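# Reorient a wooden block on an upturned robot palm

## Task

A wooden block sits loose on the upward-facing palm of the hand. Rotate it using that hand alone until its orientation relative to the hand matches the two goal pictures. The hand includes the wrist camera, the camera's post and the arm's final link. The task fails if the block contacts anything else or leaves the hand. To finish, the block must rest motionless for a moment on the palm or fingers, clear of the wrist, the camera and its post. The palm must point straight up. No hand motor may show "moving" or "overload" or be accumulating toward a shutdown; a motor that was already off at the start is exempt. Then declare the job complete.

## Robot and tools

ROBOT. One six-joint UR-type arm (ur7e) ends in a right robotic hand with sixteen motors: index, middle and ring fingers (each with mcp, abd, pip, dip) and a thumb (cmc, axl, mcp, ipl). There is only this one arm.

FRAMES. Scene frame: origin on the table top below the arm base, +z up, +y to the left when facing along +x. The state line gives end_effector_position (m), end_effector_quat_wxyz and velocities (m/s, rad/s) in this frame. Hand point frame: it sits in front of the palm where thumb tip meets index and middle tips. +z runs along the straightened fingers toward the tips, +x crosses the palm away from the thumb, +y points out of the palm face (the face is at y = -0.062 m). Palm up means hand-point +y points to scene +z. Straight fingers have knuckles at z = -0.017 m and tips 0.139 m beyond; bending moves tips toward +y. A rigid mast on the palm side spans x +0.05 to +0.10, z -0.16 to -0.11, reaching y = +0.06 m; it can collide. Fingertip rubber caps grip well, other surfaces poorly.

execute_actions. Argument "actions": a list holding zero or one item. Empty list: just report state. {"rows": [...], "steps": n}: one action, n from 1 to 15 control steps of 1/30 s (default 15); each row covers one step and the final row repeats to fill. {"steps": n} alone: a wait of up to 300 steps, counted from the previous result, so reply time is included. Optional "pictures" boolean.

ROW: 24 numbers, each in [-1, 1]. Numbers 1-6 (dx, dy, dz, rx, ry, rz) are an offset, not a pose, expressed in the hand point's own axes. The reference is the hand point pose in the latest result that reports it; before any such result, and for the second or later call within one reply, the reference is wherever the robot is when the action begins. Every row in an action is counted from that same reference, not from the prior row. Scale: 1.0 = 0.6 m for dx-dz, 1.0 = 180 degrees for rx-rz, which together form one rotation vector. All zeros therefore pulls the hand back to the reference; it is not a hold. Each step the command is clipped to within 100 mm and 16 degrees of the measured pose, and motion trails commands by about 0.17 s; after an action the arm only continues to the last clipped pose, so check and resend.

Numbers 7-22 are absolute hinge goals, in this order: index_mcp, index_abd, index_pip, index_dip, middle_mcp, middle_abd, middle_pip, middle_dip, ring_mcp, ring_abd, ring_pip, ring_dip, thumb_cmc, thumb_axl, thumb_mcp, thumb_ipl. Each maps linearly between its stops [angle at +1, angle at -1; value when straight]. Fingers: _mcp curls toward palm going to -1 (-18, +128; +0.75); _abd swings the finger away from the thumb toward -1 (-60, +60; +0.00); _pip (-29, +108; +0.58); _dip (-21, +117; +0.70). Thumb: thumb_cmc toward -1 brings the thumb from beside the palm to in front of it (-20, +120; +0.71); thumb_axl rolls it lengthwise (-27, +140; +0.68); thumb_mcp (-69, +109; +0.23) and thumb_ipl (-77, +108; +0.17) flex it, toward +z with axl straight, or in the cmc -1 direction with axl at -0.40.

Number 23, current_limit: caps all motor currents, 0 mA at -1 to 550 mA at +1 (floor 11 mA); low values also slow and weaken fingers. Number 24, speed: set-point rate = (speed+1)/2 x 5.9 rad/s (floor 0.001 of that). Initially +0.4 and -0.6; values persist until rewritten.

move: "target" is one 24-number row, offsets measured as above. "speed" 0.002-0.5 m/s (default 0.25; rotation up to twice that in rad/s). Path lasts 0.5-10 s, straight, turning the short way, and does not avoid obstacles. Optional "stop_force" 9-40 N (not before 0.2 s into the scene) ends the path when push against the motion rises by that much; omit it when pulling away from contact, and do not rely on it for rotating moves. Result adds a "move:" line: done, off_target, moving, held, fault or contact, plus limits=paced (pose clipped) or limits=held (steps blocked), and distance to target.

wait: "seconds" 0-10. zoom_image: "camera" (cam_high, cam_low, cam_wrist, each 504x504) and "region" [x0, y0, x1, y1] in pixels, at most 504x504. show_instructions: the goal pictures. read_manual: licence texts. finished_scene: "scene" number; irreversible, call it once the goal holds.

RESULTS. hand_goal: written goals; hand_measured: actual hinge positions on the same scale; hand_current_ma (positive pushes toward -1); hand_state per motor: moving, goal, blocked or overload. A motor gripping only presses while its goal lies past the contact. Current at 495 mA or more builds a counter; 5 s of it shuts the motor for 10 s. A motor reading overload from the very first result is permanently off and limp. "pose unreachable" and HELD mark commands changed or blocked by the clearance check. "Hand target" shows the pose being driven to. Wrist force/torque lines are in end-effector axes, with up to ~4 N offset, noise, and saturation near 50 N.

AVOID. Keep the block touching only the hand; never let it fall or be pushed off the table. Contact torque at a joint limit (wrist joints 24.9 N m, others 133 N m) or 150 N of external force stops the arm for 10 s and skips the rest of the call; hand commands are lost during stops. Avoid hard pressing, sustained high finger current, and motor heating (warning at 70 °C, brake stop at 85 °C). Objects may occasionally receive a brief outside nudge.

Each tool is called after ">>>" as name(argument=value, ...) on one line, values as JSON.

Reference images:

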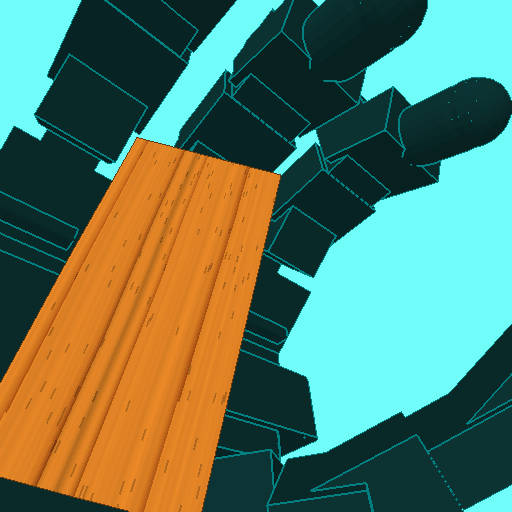

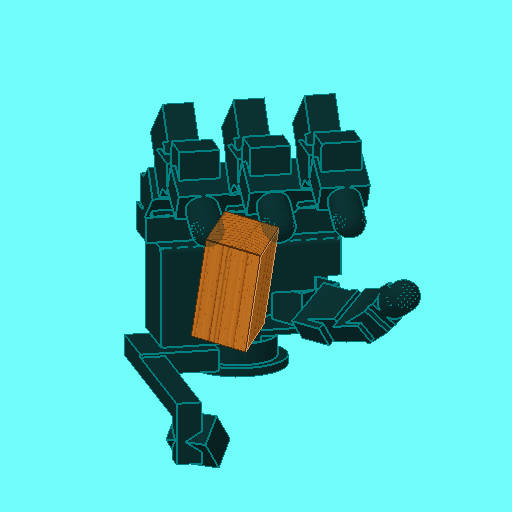

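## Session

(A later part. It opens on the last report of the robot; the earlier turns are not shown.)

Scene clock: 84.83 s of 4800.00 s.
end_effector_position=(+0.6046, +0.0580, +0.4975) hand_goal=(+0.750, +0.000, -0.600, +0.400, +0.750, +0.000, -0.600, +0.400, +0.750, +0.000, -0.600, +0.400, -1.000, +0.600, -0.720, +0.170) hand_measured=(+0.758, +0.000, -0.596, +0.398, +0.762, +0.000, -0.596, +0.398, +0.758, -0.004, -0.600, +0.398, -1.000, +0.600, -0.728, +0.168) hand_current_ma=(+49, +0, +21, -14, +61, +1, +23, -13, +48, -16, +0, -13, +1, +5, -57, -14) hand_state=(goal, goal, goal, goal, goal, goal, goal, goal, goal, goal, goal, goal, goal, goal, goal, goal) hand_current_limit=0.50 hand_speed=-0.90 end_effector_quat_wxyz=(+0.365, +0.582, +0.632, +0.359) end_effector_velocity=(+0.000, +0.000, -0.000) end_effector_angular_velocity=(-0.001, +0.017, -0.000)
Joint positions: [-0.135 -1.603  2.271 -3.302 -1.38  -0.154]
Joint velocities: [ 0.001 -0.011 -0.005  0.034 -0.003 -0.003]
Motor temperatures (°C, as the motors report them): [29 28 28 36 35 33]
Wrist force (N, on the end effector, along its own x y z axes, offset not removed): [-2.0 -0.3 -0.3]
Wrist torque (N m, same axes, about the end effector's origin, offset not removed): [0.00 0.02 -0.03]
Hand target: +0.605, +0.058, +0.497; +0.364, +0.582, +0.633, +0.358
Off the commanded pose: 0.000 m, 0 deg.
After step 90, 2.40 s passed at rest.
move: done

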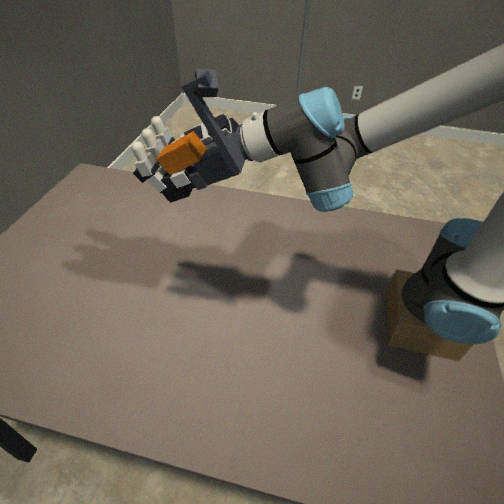

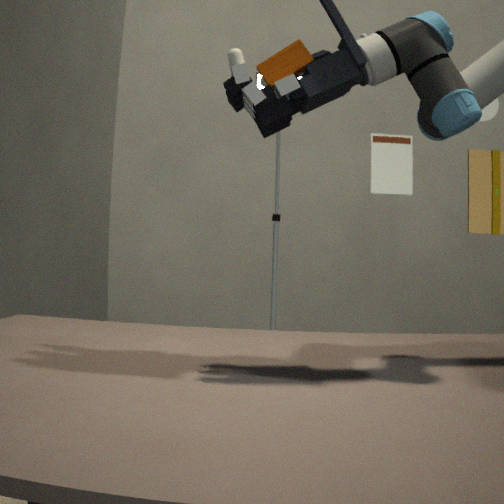

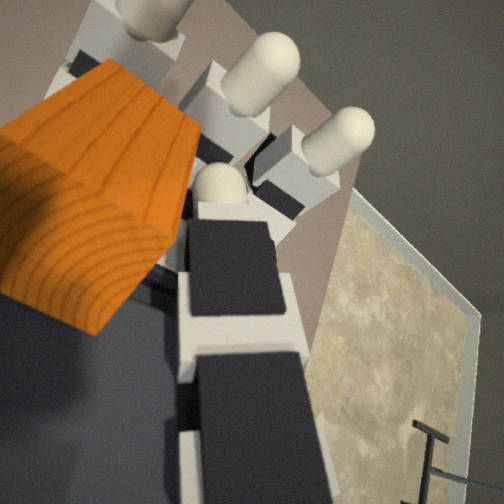

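>>> move(target=[0,0,0,-0.06,0,0,0.75,0,-0.6,0.4,0.7,0,-0.5,0.4,0.7,0,-0.5,0.4,-0.57,0.6,0.1,0.17,0.5,-0.7], speed=0.1)

>>> move(target=[0,0,0,0,0,0,0.75,0,-0.6,0.4,0.45,0,0,0.4,0.45,0,0,0.4,-0.57,-0.3,0.1,0.17,0.5,-0.7])

>>> move(target=[0,0,0,0,0,0,0.75,0,-0.6,0.4,0.1,0,0.3,0.4,0.3,0,0.1,0.4,-0.57,-0.3,-0.75,0.17,0.5,-0.8])

>>> zoom_image(camera="cam_high", region=[90,70,270,220])

Scene clock: 91.93 s of 4800.00 s.
end_effector_position=(+0.6047, +0.0580, +0.4975) hand_goal=(+0.750, +0.000, -0.600, +0.400, +0.700, +0.000, -0.500, +0.400, +0.700, +0.000, -0.500, +0.400, -0.570, +0.600, +0.100, +0.170) hand_measured=(+0.758, +0.000, -0.596, +0.398, +0.726, +0.000, -0.500, +0.398, +0.726, -0.004, -0.500, +0.398, -0.574, +0.600, +0.092, +0.168) hand_current_ma=(+49, +0, +21, -14, +139, +1, -3, -13, +142, -15, -3, -13, -17, -1, -54, -14) hand_state=(goal, goal, goal, goal, blocked, goal, goal, goal, blocked, goal, goal, goal, goal, goal, goal, goal) hand_current_limit=0.50 hand_speed=-0.70 end_effector_quat_wxyz=(+0.418, +0.545, +0.596, +0.417) end_effector_velocity=(+0.000, -0.000, -0.000) end_effector_angular_velocity=(+0.000, -0.001, -0.001)
Joint positions: [-0.142 -1.455  2.301 -3.671 -1.347 -0.118]
Joint velocities: [-0.     0.001  0.    -0.002 -0.     0.001]
Motor temperatures (°C, as the motors report them): [29 28 28 36 35 33]
Wrist force (N, on the end effector, along its own x y z axes, offset not removed): [-0.8 -0.3 -0.6]
Wrist torque (N m, same axes, about the end effector's origin, offset not removed): [0.03 -0.11 0.03]
Hand target: +0.605, +0.058, +0.498; +0.418, +0.545, +0.596, +0.417
Off the commanded pose: 0.000 m, 0 deg.
After step 90, 2.40 s passed at rest.
move: done

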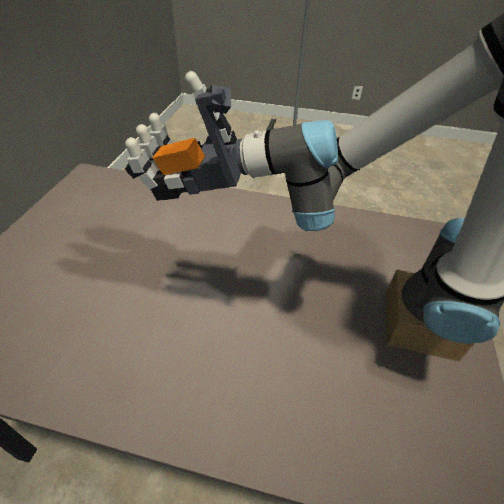

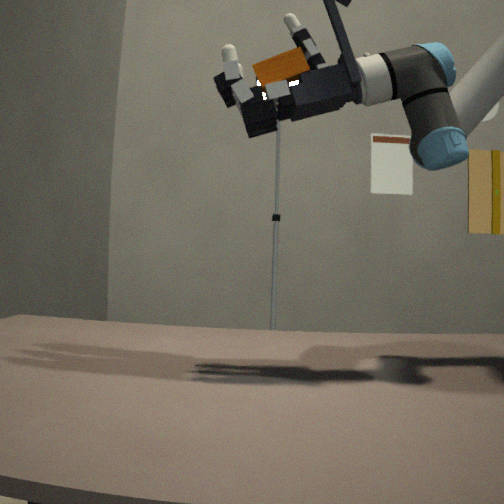

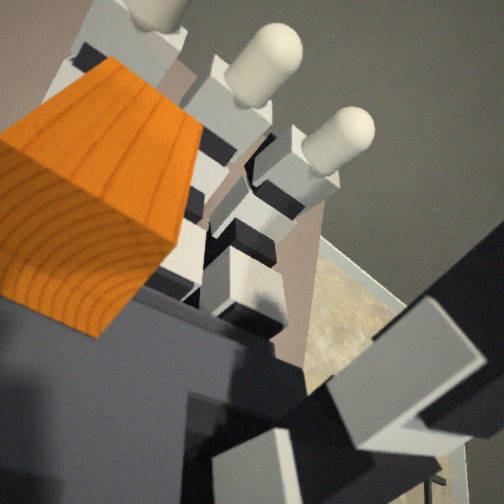

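Scene clock: 93.70 s of 4800.00 s.
end_effector_position=(+0.6047, +0.0580, +0.4975) hand_goal=(+0.750, +0.000, -0.600, +0.400, +0.450, +0.000, +0.000, +0.400, +0.450, +0.000, +0.000, +0.400, -0.570, -0.300, +0.100, +0.170) hand_measured=(+0.758, +0.000, -0.596, +0.398, +0.478, +0.000, +0.000, +0.398, +0.478, -0.004, +0.000, +0.398, -0.572, -0.298, +0.094, +0.168) hand_current_ma=(+49, +0, +21, -14, +150, +1, -2, -13, +154, -15, -2, -13, -16, +19, -37, -14) hand_state=(goal, goal, goal, goal, blocked, goal, goal, goal, blocked, goal, goal, goal, goal, goal, goal, goal) hand_current_limit=0.50 hand_speed=-0.70 end_effector_quat_wxyz=(+0.418, +0.545, +0.596, +0.417) end_effector_velocity=(+0.000, +0.000, +0.001) end_effector_angular_velocity=(-0.001, -0.002, +0.000)
Joint positions: [-0.142 -1.455  2.301 -3.671 -1.347 -0.118]
Joint velocities: [ 0.001  0.    -0.002 -0.001 -0.    -0.   ]
Motor temperatures (°C, as the motors report them): [29 28 28 36 35 33]
Wrist force (N, on the end effector, along its own x y z axes, offset not removed): [-0.5 -1.8 0.9]
Wrist torque (N m, same axes, about the end effector's origin, offset not removed): [-0.21 -0.18 -0.04]
Hand target: +0.605, +0.058, +0.498; +0.418, +0.545, +0.596, +0.417
Off the commanded pose: 0.000 m, 0 deg.
move: done

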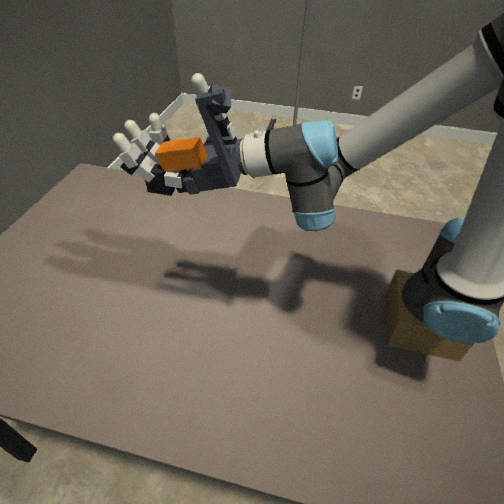

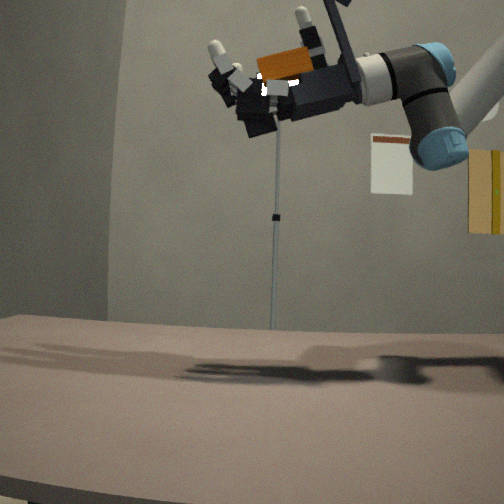

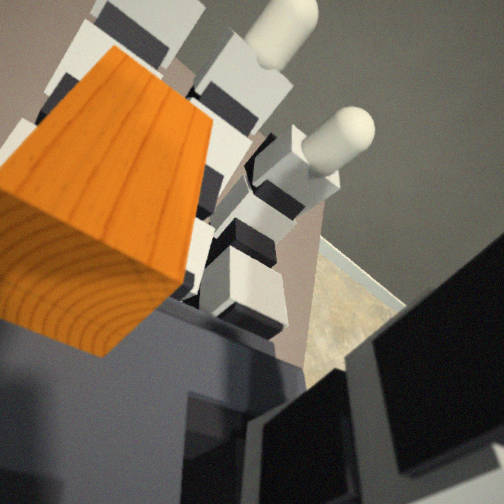

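Scene clock: 95.83 s of 4800.00 s.
end_effector_position=(+0.6047, +0.0580, +0.4975) hand_goal=(+0.750, +0.000, -0.600, +0.400, +0.100, +0.000, +0.300, +0.400, +0.300, +0.000, +0.100, +0.400, -0.570, -0.300, -0.750, +0.170) hand_measured=(+0.758, +0.000, -0.596, +0.398, +0.130, +0.000, +0.300, +0.398, +0.326, -0.004, +0.100, +0.398, -0.532, -0.304, -0.548, +0.176) hand_current_ma=(+49, +0, +21, -14, +158, +1, -3, -12, +144, -15, -2, -12, +201, -33, +411, +46) hand_state=(goal, goal, goal, goal, blocked, goal, goal, goal, blocked, goal, goal, goal, blocked, goal, blocked, goal) hand_current_limit=0.50 hand_speed=-0.80 end_effector_quat_wxyz=(+0.418, +0.545, +0.596, +0.417) end_effector_velocity=(+0.000, -0.000, +0.001) end_effector_angular_velocity=(-0.001, -0.002, +0.000)
Joint positions: [-0.142 -1.455  2.301 -3.671 -1.347 -0.118]
Joint velocities: [-0.    -0.001 -0.002  0.     0.    -0.   ]
Motor temperatures (°C, as the motors report them): [29 28 28 36 35 33]
Wrist force (N, on the end effector, along its own x y z axes, offset not removed): [-0.9 -1.9 0.5]
Wrist torque (N m, same axes, about the end effector's origin, offset not removed): [-0.31 -0.04 -0.08]
Hand target: +0.605, +0.058, +0.498; +0.418, +0.545, +0.596, +0.417
Off the commanded pose: 0.000 m, 0 deg.
move: done

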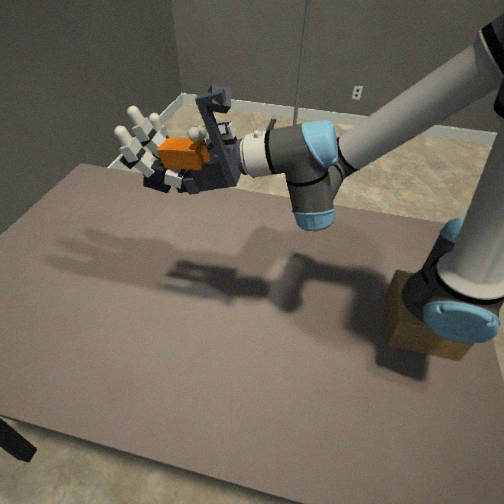

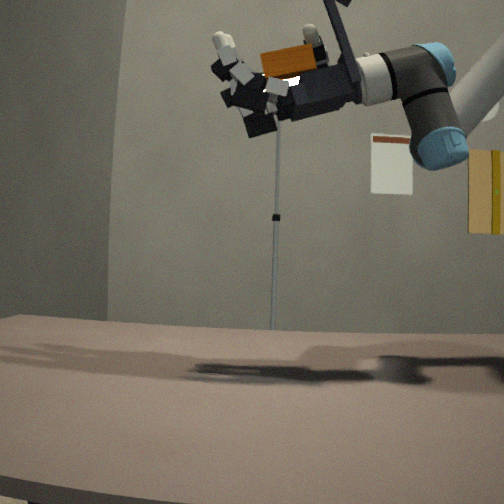

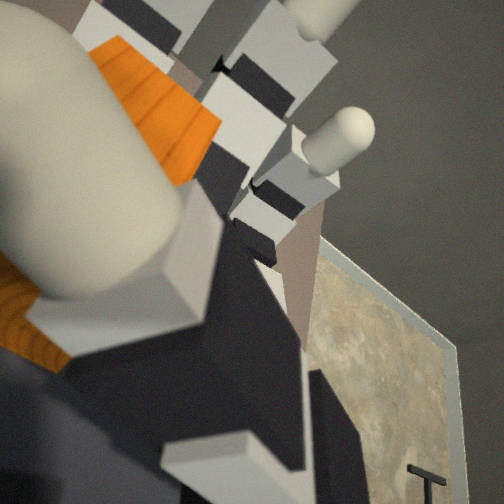

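Region (90, 70, 270, 220) of cam_high's 504x504 image, scaled by 2.800, with more detail than that image has.

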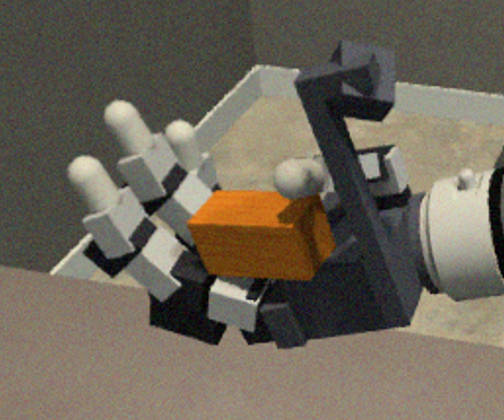

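>>> move(target=[0,0,0,0,0,0,0.75,0,-0.6,0.4,0.75,0,0,0.4,0.75,0,0,0.4,-0.57,-0.45,-0.5,0.17,0.5,-0.8])

>>> move(target=[0,0,0,0,0,0,0.75,0,-0.6,0.4,0.75,0,0,0.4,0.75,0,0,0.4,-0.57,-0.45,-0.8,0.17,0.5,-0.7])

>>> move(target=[0,0,0,0,0,0,0.75,0,-0.6,0.4,0.75,0,0,0.4,0.75,0,0,0.4,-0.57,-0.1,-0.8,0.17,0.5,-0.8])

>>> zoom_image(camera="cam_high", region=[90,70,270,220])

Scene clock: 104.57 s of 4800.00 s.
end_effector_position=(+0.6047, +0.0580, +0.4975) hand_goal=(+0.750, +0.000, -0.600, +0.400, +0.750, +0.000, +0.000, +0.400, +0.750, +0.000, +0.000, +0.400, -0.570, -0.450, -0.500, +0.170) hand_measured=(+0.758, +0.000, -0.596, +0.398, +0.760, +0.000, +0.008, +0.398, +0.760, -0.004, +0.008, +0.398, -0.574, -0.444, -0.512, +0.170) hand_current_ma=(+49, +0, +21, -14, +53, +1, +43, -12, +55, -15, +39, -12, -19, +36, -80, +4) hand_state=(goal, goal, goal, goal, goal, goal, goal, goal, goal, goal, goal, goal, goal, goal, goal, goal) hand_current_limit=0.50 hand_speed=-0.80 end_effector_quat_wxyz=(+0.418, +0.545, +0.596, +0.417) end_effector_velocity=(+0.000, +0.000, -0.000) end_effector_angular_velocity=(+0.000, +0.001, +0.000)
Joint positions: [-0.142 -1.455  2.301 -3.671 -1.347 -0.118]
Joint velocities: [ 0.     0.001 -0.001  0.001 -0.    -0.   ]
Motor temperatures (°C, as the motors report them): [29 28 28 36 35 33]
Wrist force (N, on the end effector, along its own x y z axes, offset not removed): [-1.6 -0.8 -0.3]
Wrist torque (N m, same axes, about the end effector's origin, offset not removed): [-0.06 0.05 -0.10]
Hand target: +0.605, +0.058, +0.498; +0.418, +0.545, +0.596, +0.417
Off the commanded pose: 0.000 m, 0 deg.
After step 90, 4.07 s passed at rest.
move: done

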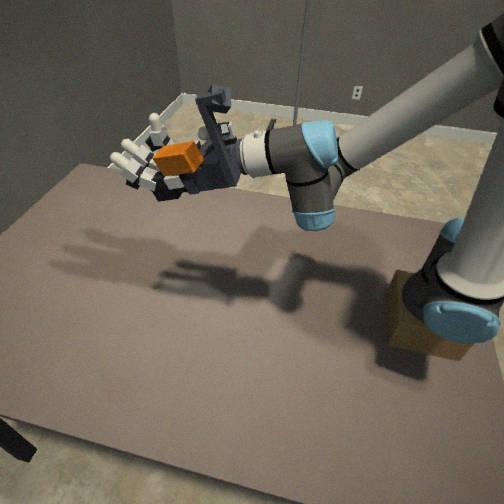

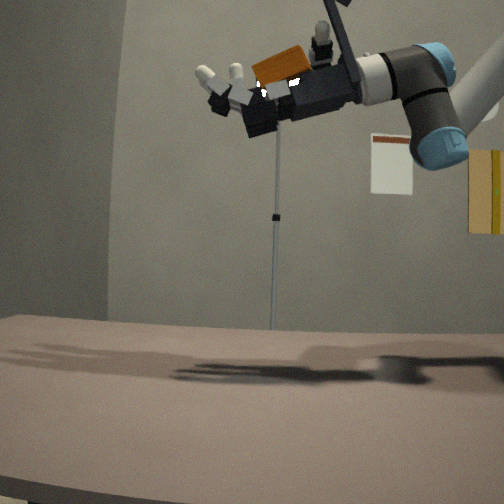

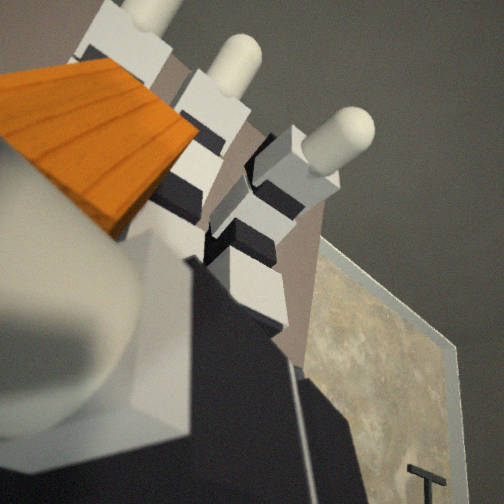

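Scene clock: 105.37 s of 4800.00 s.
end_effector_position=(+0.6047, +0.0580, +0.4975) hand_goal=(+0.750, +0.000, -0.600, +0.400, +0.750, +0.000, +0.000, +0.400, +0.750, +0.000, +0.000, +0.400, -0.570, -0.450, -0.800, +0.170) hand_measured=(+0.758, +0.000, -0.596, +0.398, +0.760, +0.000, +0.008, +0.398, +0.760, -0.004, +0.008, +0.398, -0.574, -0.444, -0.802, +0.170) hand_current_ma=(+49, +0, +21, -14, +53, +1, +43, -12, +55, -15, +39, -12, -22, +36, -14, +4) hand_state=(goal, goal, goal, goal, goal, goal, goal, goal, goal, goal, goal, goal, goal, goal, goal, goal) hand_current_limit=0.50 hand_speed=-0.70 end_effector_quat_wxyz=(+0.418, +0.545, +0.596, +0.417) end_effector_velocity=(+0.000, -0.000, +0.000) end_effector_angular_velocity=(+0.000, -0.001, -0.000)
Joint positions: [-0.142 -1.455  2.301 -3.671 -1.347 -0.118]
Joint velocities: [-0.    -0.    -0.001  0.001  0.     0.   ]
Motor temperatures (°C, as the motors report them): [29 28 28 36 35 33]
Wrist force (N, on the end effector, along its own x y z axes, offset not removed): [-1.4 0.2 -2.4]
Wrist torque (N m, same axes, about the end effector's origin, offset not removed): [0.18 0.04 -0.01]
Hand target: +0.605, +0.058, +0.498; +0.418, +0.545, +0.596, +0.417
Off the commanded pose: 0.000 m, 0 deg.
move: done

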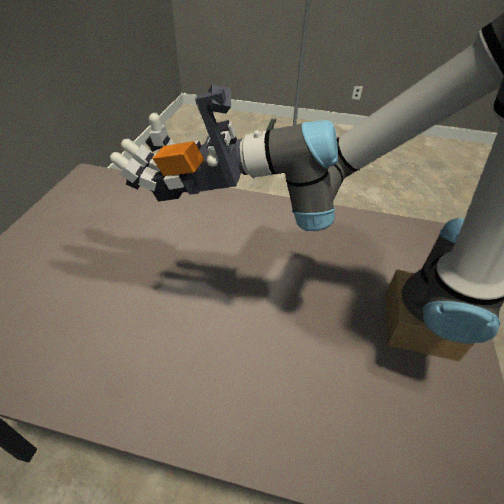

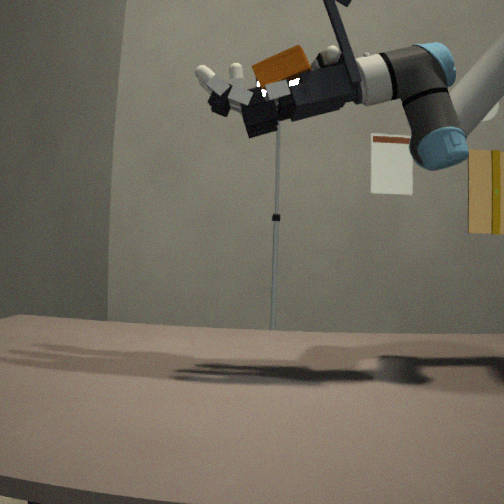

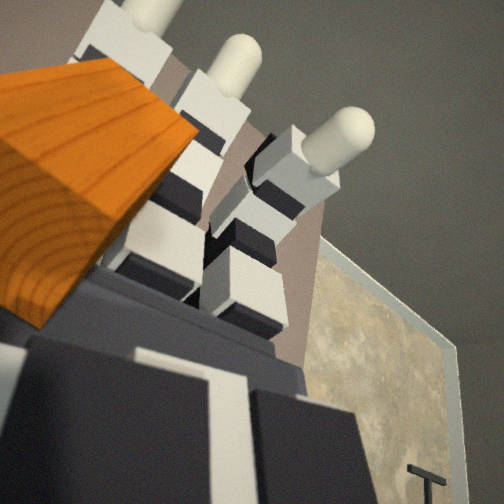

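Scene clock: 106.20 s of 4800.00 s.
end_effector_position=(+0.6047, +0.0580, +0.4975) hand_goal=(+0.750, +0.000, -0.600, +0.400, +0.750, +0.000, +0.000, +0.400, +0.750, +0.000, +0.000, +0.400, -0.570, -0.100, -0.800, +0.170) hand_measured=(+0.758, +0.000, -0.596, +0.398, +0.760, +0.000, +0.008, +0.398, +0.770, +0.000, +0.008, +0.398, -0.572, -0.242, -0.804, +0.170) hand_current_ma=(+49, +0, +21, -14, +53, +1, +43, -12, +104, -4, +39, -12, -12, -412, -23, +0) hand_state=(goal, goal, goal, goal, goal, goal, goal, goal, goal, goal, goal, goal, goal, blocked, goal, goal) hand_current_limit=0.50 hand_speed=-0.80 end_effector_quat_wxyz=(+0.418, +0.545, +0.596, +0.417) end_effector_velocity=(+0.000, +0.000, +0.001) end_effector_angular_velocity=(-0.000, -0.002, +0.000)
Joint positions: [-0.142 -1.455  2.301 -3.671 -1.347 -0.118]
Joint velocities: [ 0.     0.    -0.002 -0.001 -0.     0.   ]
Motor temperatures (°C, as the motors report them): [29 28 28 36 35 33]
Wrist force (N, on the end effector, along its own x y z axes, offset not removed): [-1.2 -0.1 0.3]
Wrist torque (N m, same axes, about the end effector's origin, offset not removed): [0.02 -0.10 -0.03]
Hand target: +0.605, +0.058, +0.498; +0.418, +0.545, +0.596, +0.417
Off the commanded pose: 0.000 m, 0 deg.
move: done

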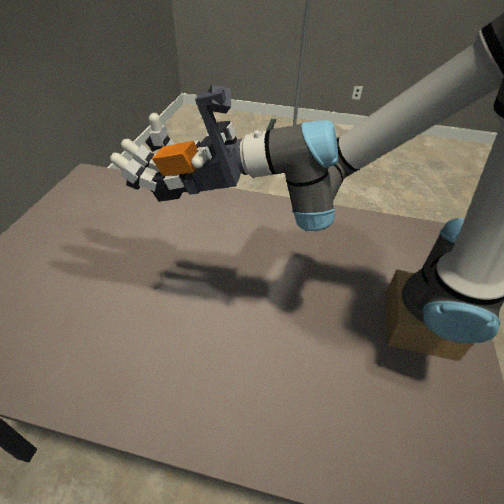

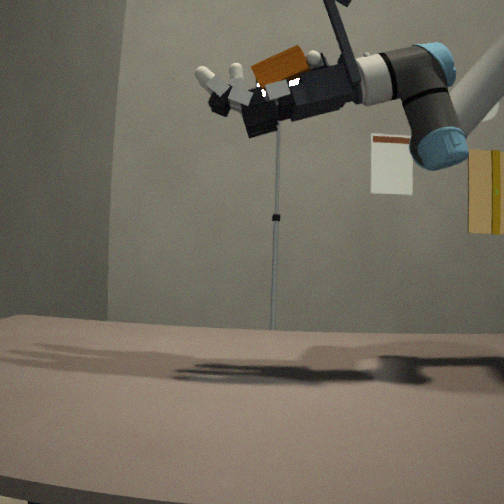

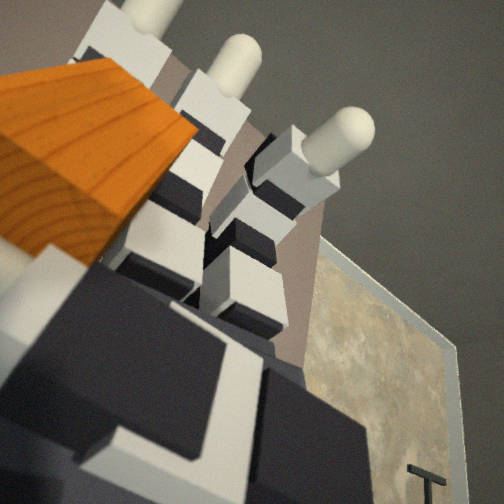

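Region (90, 70, 270, 220) of cam_high's 504x504 image, scaled by 2.800, with more detail than that image has.

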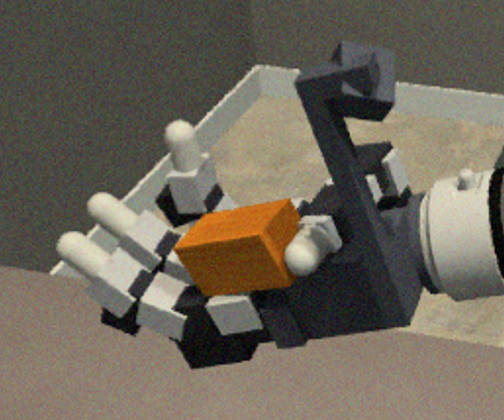

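>>> move(target=[0,0,0,0,0,0,0.75,0,-0.6,0.4,0.75,0,0,0.4,0.75,0,0,0.4,-0.1,-0.1,-1,-0.1,0.5,-0.85])

>>> zoom_image(camera="cam_high", region=[90,70,270,220])

Scene clock: 113.30 s of 4800.00 s.
end_effector_position=(+0.6047, +0.0580, +0.4975) hand_goal=(+0.750, +0.000, -0.600, +0.400, +0.750, +0.000, +0.000, +0.400, +0.750, +0.000, +0.000, +0.400, -0.100, -0.100, -1.000, -0.100) hand_measured=(+0.758, +0.000, -0.596, +0.398, +0.764, +0.000, +0.008, +0.398, +0.770, +0.000, +0.008, +0.398, -0.102, -0.208, -1.000, -0.100) hand_current_ma=(+49, +0, +21, -14, +72, +1, +43, -12, +105, -3, +39, -12, -9, -413, +0, +4) hand_state=(goal, goal, goal, goal, goal, goal, goal, goal, goal, goal, goal, goal, goal, blocked, goal, goal) hand_current_limit=0.50 hand_speed=-0.85 end_effector_quat_wxyz=(+0.418, +0.545, +0.596, +0.417) end_effector_velocity=(+0.000, +0.000, -0.001) end_effector_angular_velocity=(-0.000, +0.002, +0.001)
Joint positions: [-0.142 -1.455  2.301 -3.671 -1.347 -0.118]
Joint velocities: [ 0.001  0.001  0.001  0.001 -0.    -0.   ]
Motor temperatures (°C, as the motors report them): [29 28 28 36 35 33]
Wrist force (N, on the end effector, along its own x y z axes, offset not removed): [-0.7 -1.0 -0.9]
Wrist torque (N m, same axes, about the end effector's origin, offset not removed): [-0.09 -0.12 0.05]
Hand target: +0.605, +0.058, +0.498; +0.418, +0.545, +0.596, +0.417
Off the commanded pose: 0.000 m, 0 deg.
After step 90, 2.57 s passed at rest.
move: done

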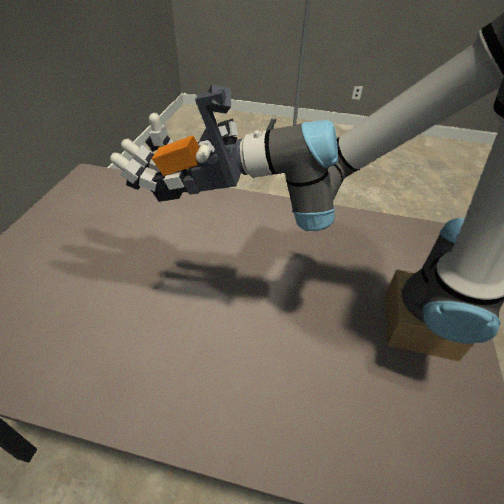

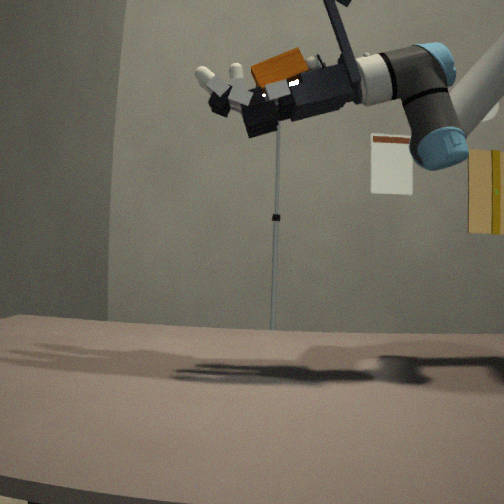

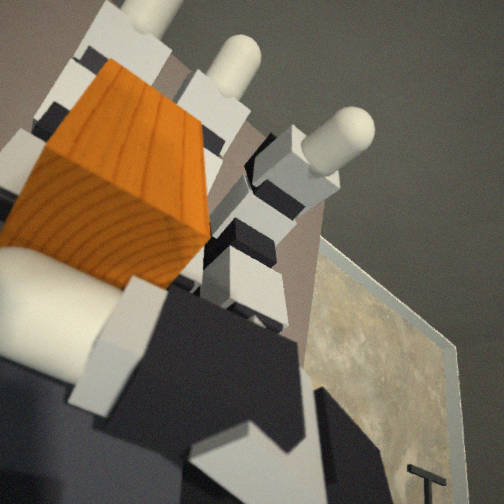

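Region (90, 70, 270, 220) of cam_high's 504x504 image, scaled by 2.800, with more detail than that image has.

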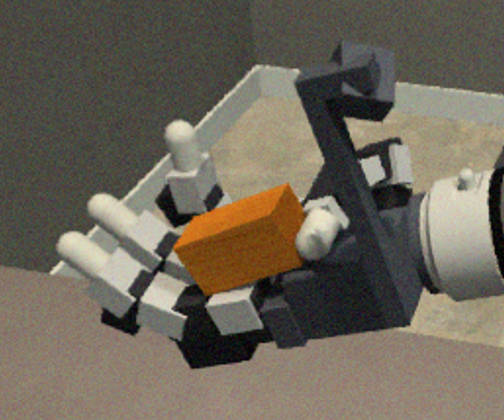

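>>> move(target=[0,0,0,-0.1,0,0,0.75,0,-0.6,0.4,0.9,0,0.58,-0.2,0.9,0,0.58,-0.2,-0.15,-0.3,-1,-0.15,0.5,-0.85], speed=0.12)

>>> move(target=[0,0,0,0,0,0,0.75,0,-0.6,0.4,0.8,0,0.58,-0.2,0.8,0,0.58,-0.2,-0.15,0,-1,-0.15,0.5,-0.85])

>>> zoom_image(camera="cam_high", region=[90,70,270,220])

Scene clock: 120.73 s of 4800.00 s.
end_effector_position=(+0.6048, +0.0580, +0.4977) hand_goal=(+0.750, +0.000, -0.600, +0.400, +0.900, +0.000, +0.580, -0.200, +0.900, +0.000, +0.580, -0.200, -0.150, -0.300, -1.000, -0.150) hand_measured=(+0.758, +0.000, -0.596, +0.398, +0.910, +0.000, +0.580, -0.196, +0.912, +0.000, +0.580, -0.196, -0.126, -0.276, -0.988, -0.136) hand_current_ma=(+49, +0, +21, -14, +58, +1, +0, +18, +62, -3, +1, +18, +126, +160, +78, +101) hand_state=(goal, goal, goal, goal, goal, goal, goal, goal, goal, goal, goal, goal, blocked, blocked, goal, goal) hand_current_limit=0.50 hand_speed=-0.85 end_effector_quat_wxyz=(+0.497, +0.473, +0.523, +0.505) end_effector_velocity=(+0.000, +0.000, +0.000) end_effector_angular_velocity=(-0.000, -0.006, +0.000)
Joint positions: [-0.141 -1.171  2.233 -4.208 -1.323 -0.042]
Joint velocities: [ 0.001  0.005 -0.003 -0.008 -0.001  0.001]
Motor temperatures (°C, as the motors report them): [29 28 28 36 35 33]
Wrist force (N, on the end effector, along its own x y z axes, offset not removed): [-2.3 -1.6 0.0]
Wrist torque (N m, same axes, about the end effector's origin, offset not removed): [-0.21 0.20 -0.19]
Hand target: +0.605, +0.058, +0.498; +0.498, +0.473, +0.523, +0.505
Off the commanded pose: 0.000 m, 0 deg.
After step 90, 2.53 s passed at rest.
move: done

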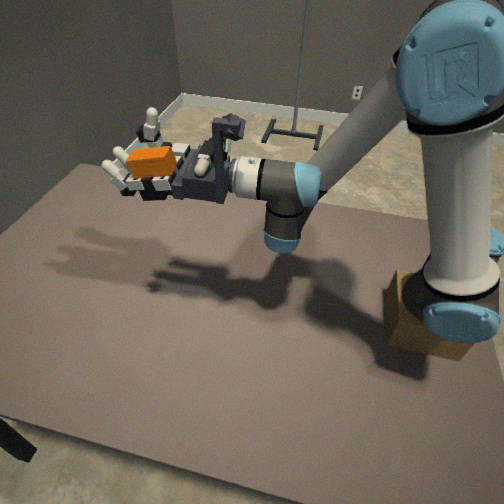

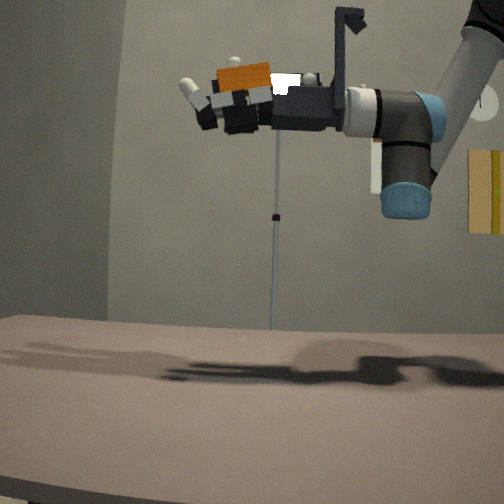

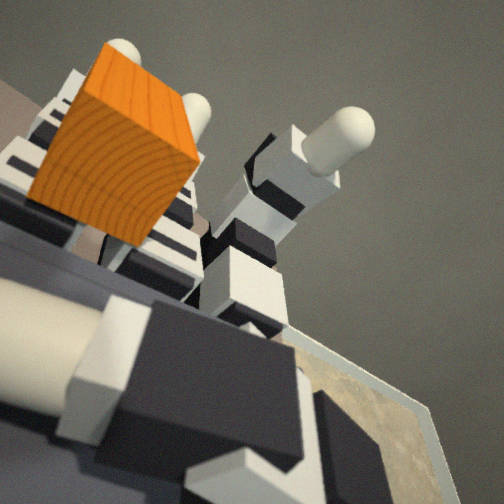

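Scene clock: 122.07 s of 4800.00 s.
end_effector_position=(+0.6048, +0.0580, +0.4977) hand_goal=(+0.750, +0.000, -0.600, +0.400, +0.800, +0.000, +0.580, -0.200, +0.800, +0.000, +0.580, -0.200, -0.150, +0.000, -1.000, -0.150) hand_measured=(+0.758, +0.000, -0.596, +0.398, +0.830, +0.000, +0.580, -0.196, +0.832, +0.000, +0.580, -0.196, -0.124, -0.134, -0.978, -0.136) hand_current_ma=(+49, +0, +21, -14, +161, +1, +1, +18, +174, -3, +1, +18, +143, -406, +149, +101) hand_state=(goal, goal, goal, goal, blocked, goal, goal, goal, blocked, goal, goal, goal, blocked, blocked, blocked, goal) hand_current_limit=0.50 hand_speed=-0.85 end_effector_quat_wxyz=(+0.497, +0.473, +0.523, +0.505) end_effector_velocity=(+0.000, -0.000, +0.001) end_effector_angular_velocity=(-0.001, -0.001, -0.001)
Joint positions: [-0.14  -1.171  2.233 -4.208 -1.323 -0.042]
Joint velocities: [-0.001 -0.    -0.001  0.001 -0.    -0.001]
Motor temperatures (°C, as the motors report them): [29 28 28 36 35 33]
Wrist force (N, on the end effector, along its own x y z axes, offset not removed): [-1.8 -1.2 -0.3]
Wrist torque (N m, same axes, about the end effector's origin, offset not removed): [-0.16 0.06 -0.10]
Hand target: +0.605, +0.058, +0.498; +0.497, +0.473, +0.523, +0.505
Off the commanded pose: 0.000 m, 0 deg.
move: done

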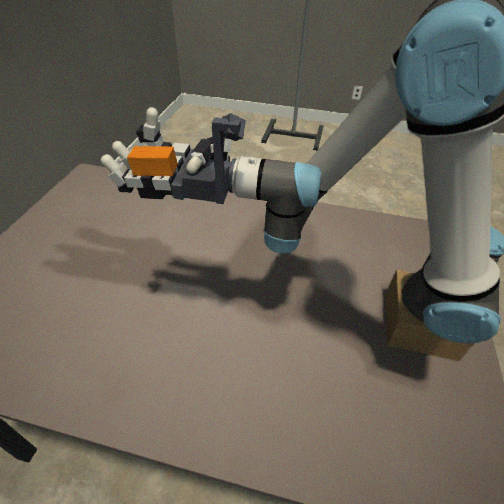

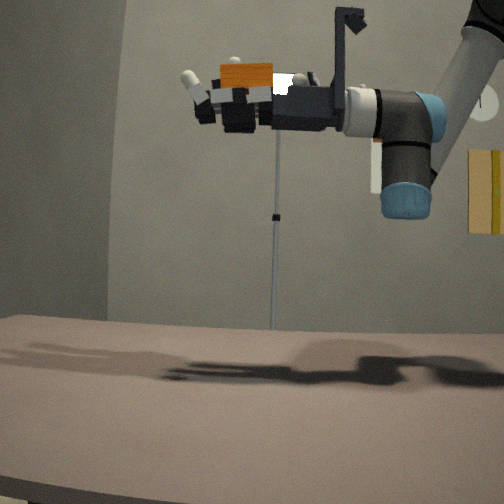

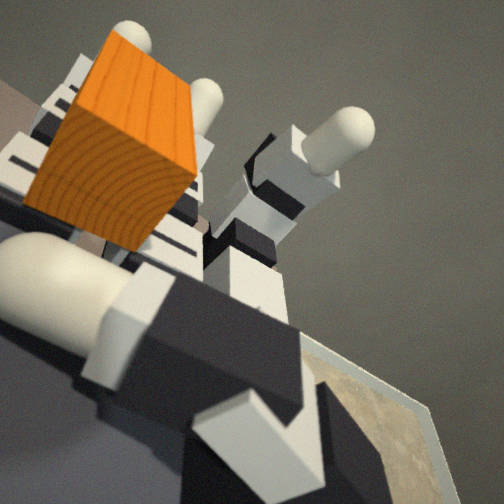

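Region (90, 70, 270, 220) of cam_high's 504x504 image, scaled by 2.800, with more detail than that image has.

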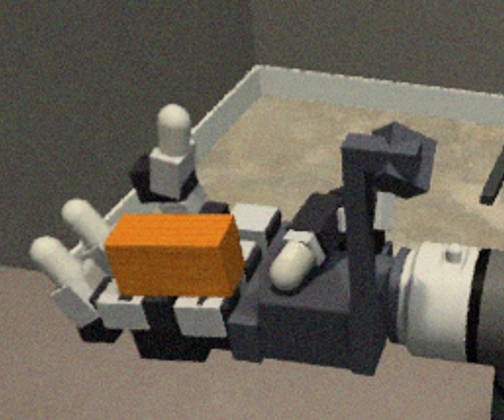

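>>> move(target=[0,0,0,0,0,0,0.75,0,-0.6,0.4,0.28,0,0.8,-0.2,0.42,0,0.58,-0.2,-0.12,-0.13,-0.98,-0.13,0.5,-0.88])

>>> zoom_image(camera="cam_high", region=[90,70,270,220])

Scene clock: 128.07 s of 4800.00 s.
end_effector_position=(+0.6048, +0.0580, +0.4977) hand_goal=(+0.750, +0.000, -0.600, +0.400, +0.280, +0.000, +0.800, -0.200, +0.420, +0.000, +0.580, -0.200, -0.120, -0.130, -0.980, -0.130) hand_measured=(+0.758, +0.000, -0.596, +0.398, +0.308, +0.000, +0.800, -0.198, +0.450, +0.000, +0.580, -0.198, -0.118, -0.122, -0.976, -0.130) hand_current_ma=(+49, +0, +21, -14, +155, +1, +1, +15, +157, -3, +2, +15, +15, +50, +23, +3) hand_state=(goal, goal, goal, goal, blocked, goal, goal, goal, blocked, goal, goal, goal, goal, goal, goal, goal) hand_current_limit=0.50 hand_speed=-0.88 end_effector_quat_wxyz=(+0.497, +0.473, +0.523, +0.505) end_effector_velocity=(+0.000, +0.000, -0.001) end_effector_angular_velocity=(+0.000, +0.002, +0.001)
Joint positions: [-0.141 -1.171  2.233 -4.208 -1.323 -0.042]
Joint velocities: [ 0.001  0.001  0.001  0.    -0.     0.   ]
Motor temperatures (°C, as the motors report them): [29 28 28 36 35 33]
Wrist force (N, on the end effector, along its own x y z axes, offset not removed): [-1.9 1.2 -0.6]
Wrist torque (N m, same axes, about the end effector's origin, offset not removed): [0.14 0.14 -0.15]
Hand target: +0.605, +0.058, +0.498; +0.497, +0.473, +0.523, +0.505
Off the commanded pose: 0.000 m, 0 deg.
After step 90, 0.87 s passed at rest.
move: done

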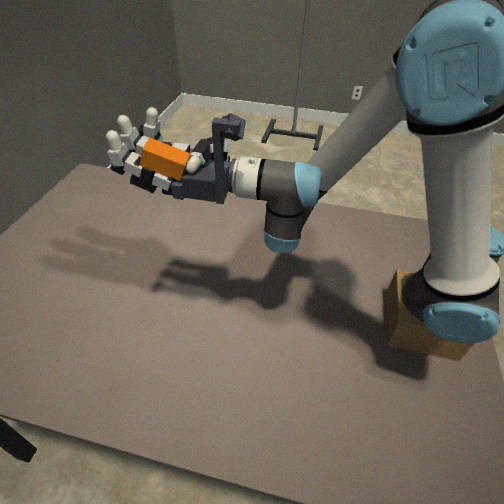

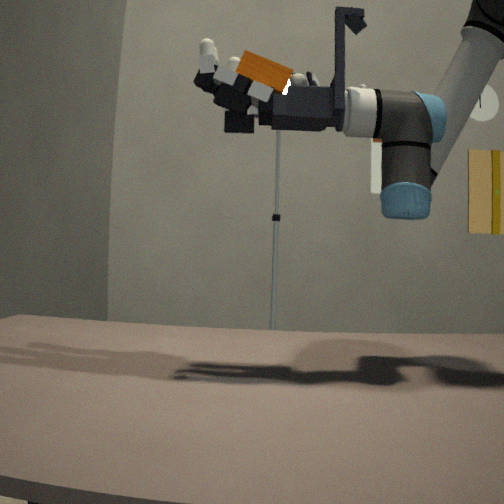

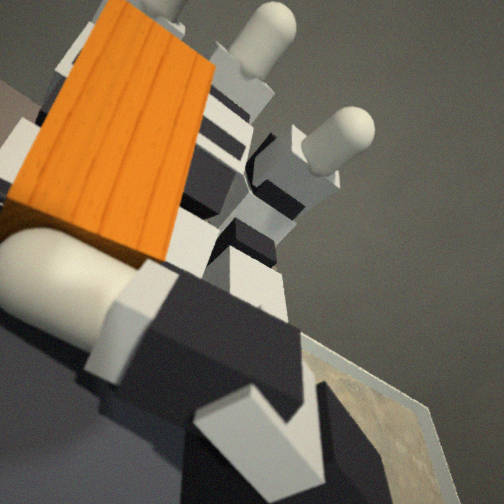

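Region (90, 70, 270, 220) of cam_high's 504x504 image, scaled by 2.800, with more detail than that image has.

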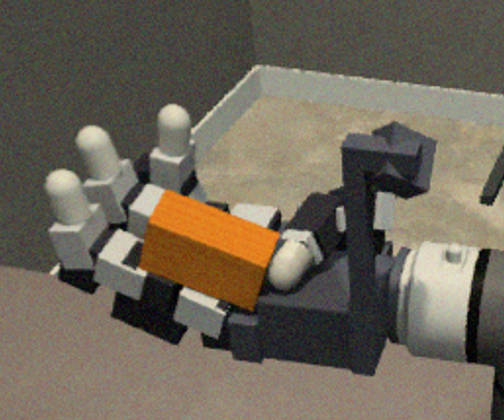

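>>> move(target=[0,0,0,0,0,0,0.75,0,-0.6,0.4,0.28,-0.15,0.9,0.3,0.45,0.05,0.3,-1,-0.12,-0.13,-0.98,-0.13,0.5,-0.8])

>>> move(target=[0,0,0,0,0,0,0.75,0,-0.6,0.4,0.1,-0.15,1,0.3,0.45,0.05,0.3,-1,-0.12,-0.13,-0.98,-0.13,0.5,-0.88])

>>> zoom_image(camera="cam_high", region=[90,70,270,220])

Scene clock: 137.03 s of 4800.00 s.
end_effector_position=(+0.6048, +0.0580, +0.4977) hand_goal=(+0.750, +0.000, -0.600, +0.400, +0.280, -0.150, +0.900, +0.300, +0.450, +0.050, +0.300, -1.000, -0.120, -0.130, -0.980, -0.130) hand_measured=(+0.758, +0.000, -0.596, +0.398, +0.308, -0.148, +0.900, +0.298, +0.472, +0.046, +0.326, -0.938, -0.118, -0.128, -0.978, -0.130) hand_current_ma=(+49, +0, +21, -14, +151, +11, +2, -12, +123, -21, +133, +324, +15, +13, +15, +3) hand_state=(goal, goal, goal, goal, blocked, goal, goal, goal, blocked, goal, blocked, blocked, goal, goal, goal, goal) hand_current_limit=0.50 hand_speed=-0.80 end_effector_quat_wxyz=(+0.497, +0.473, +0.523, +0.505) end_effector_velocity=(-0.000, +0.000, -0.000) end_effector_angular_velocity=(-0.000, +0.001, +0.000)
Joint positions: [-0.14  -1.171  2.233 -4.208 -1.323 -0.042]
Joint velocities: [ 0.    -0.     0.001 -0.     0.    -0.   ]
Motor temperatures (°C, as the motors report them): [29 28 28 36 35 33]
Wrist force (N, on the end effector, along its own x y z axes, offset not removed): [-1.5 -0.7 -0.6]
Wrist torque (N m, same axes, about the end effector's origin, offset not removed): [-0.03 0.01 -0.11]
Hand target: +0.605, +0.058, +0.498; +0.497, +0.473, +0.523, +0.505
Off the commanded pose: 0.000 m, 0 deg.
After step 90, 4.10 s passed at rest.
move: done

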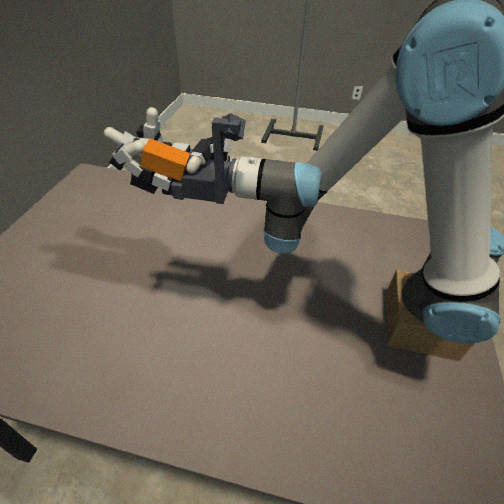

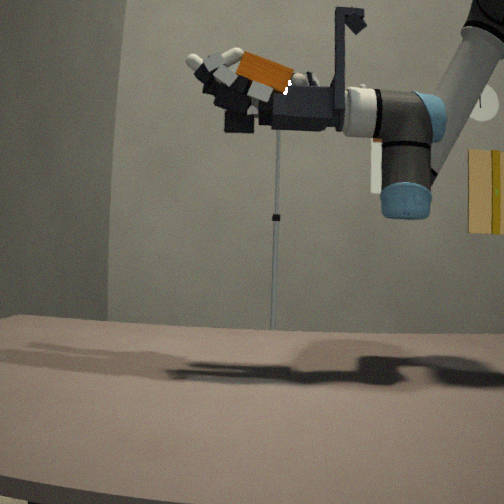

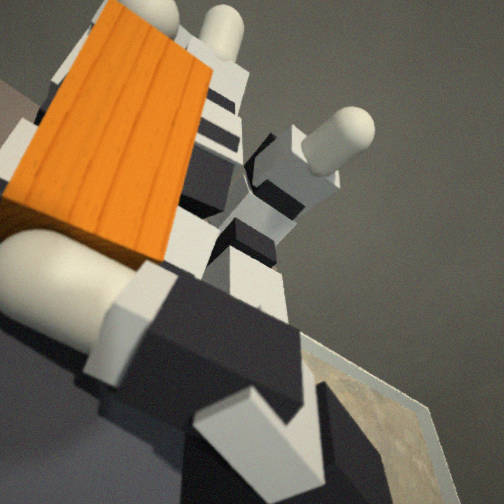

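Scene clock: 137.93 s of 4800.00 s.
end_effector_position=(+0.6048, +0.0580, +0.4977) hand_goal=(+0.750, +0.000, -0.600, +0.400, +0.100, -0.150, +1.000, +0.300, +0.450, +0.050, +0.300, -1.000, -0.120, -0.130, -0.980, -0.130) hand_measured=(+0.758, +0.000, -0.596, +0.398, +0.152, -0.144, +1.000, +0.298, +0.472, +0.046, +0.326, -0.940, -0.118, -0.128, -0.978, -0.130) hand_current_ma=(+49, +0, +21, -14, +275, +26, +0, -11, +123, -21, +133, +313, +15, +13, +15, +3) hand_state=(goal, goal, goal, goal, blocked, goal, goal, goal, blocked, goal, blocked, blocked, goal, goal, goal, goal) hand_current_limit=0.50 hand_speed=-0.88 end_effector_quat_wxyz=(+0.497, +0.473, +0.523, +0.505) end_effector_velocity=(-0.000, +0.001, -0.000) end_effector_angular_velocity=(+0.000, -0.000, +0.002)
Joint positions: [-0.14  -1.171  2.233 -4.208 -1.323 -0.042]
Joint velocities: [ 0.002  0.     0.    -0.001 -0.     0.   ]
Motor temperatures (°C, as the motors report them): [29 28 28 36 35 33]
Wrist force (N, on the end effector, along its own x y z axes, offset not removed): [-2.9 -1.7 -1.1]
Wrist torque (N m, same axes, about the end effector's origin, offset not removed): [-0.18 0.26 -0.21]
Hand target: +0.605, +0.058, +0.498; +0.497, +0.473, +0.523, +0.505
Off the commanded pose: 0.000 m, 0 deg.
move: done

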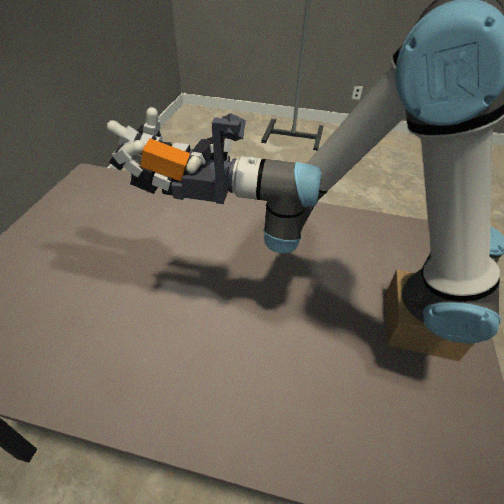

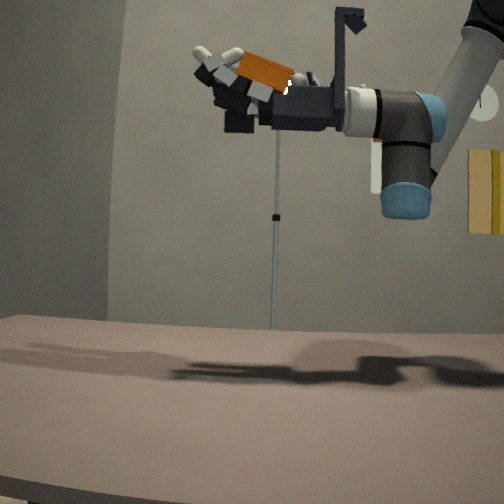

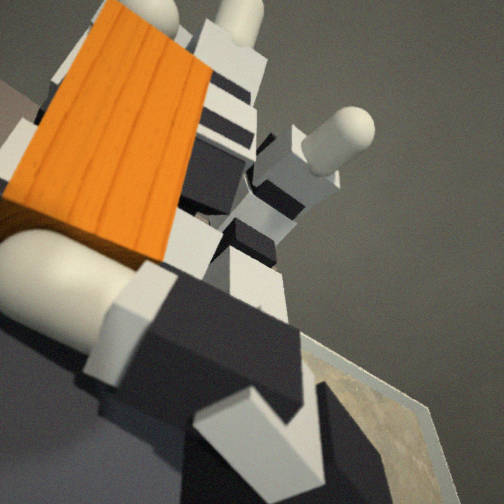

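Region (90, 70, 270, 220) of cam_high's 504x504 image, scaled by 2.800, with more detail than that image has.

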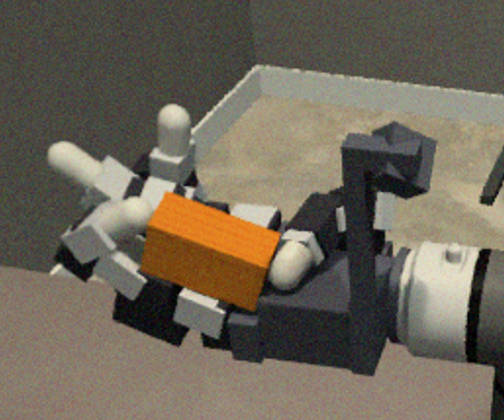

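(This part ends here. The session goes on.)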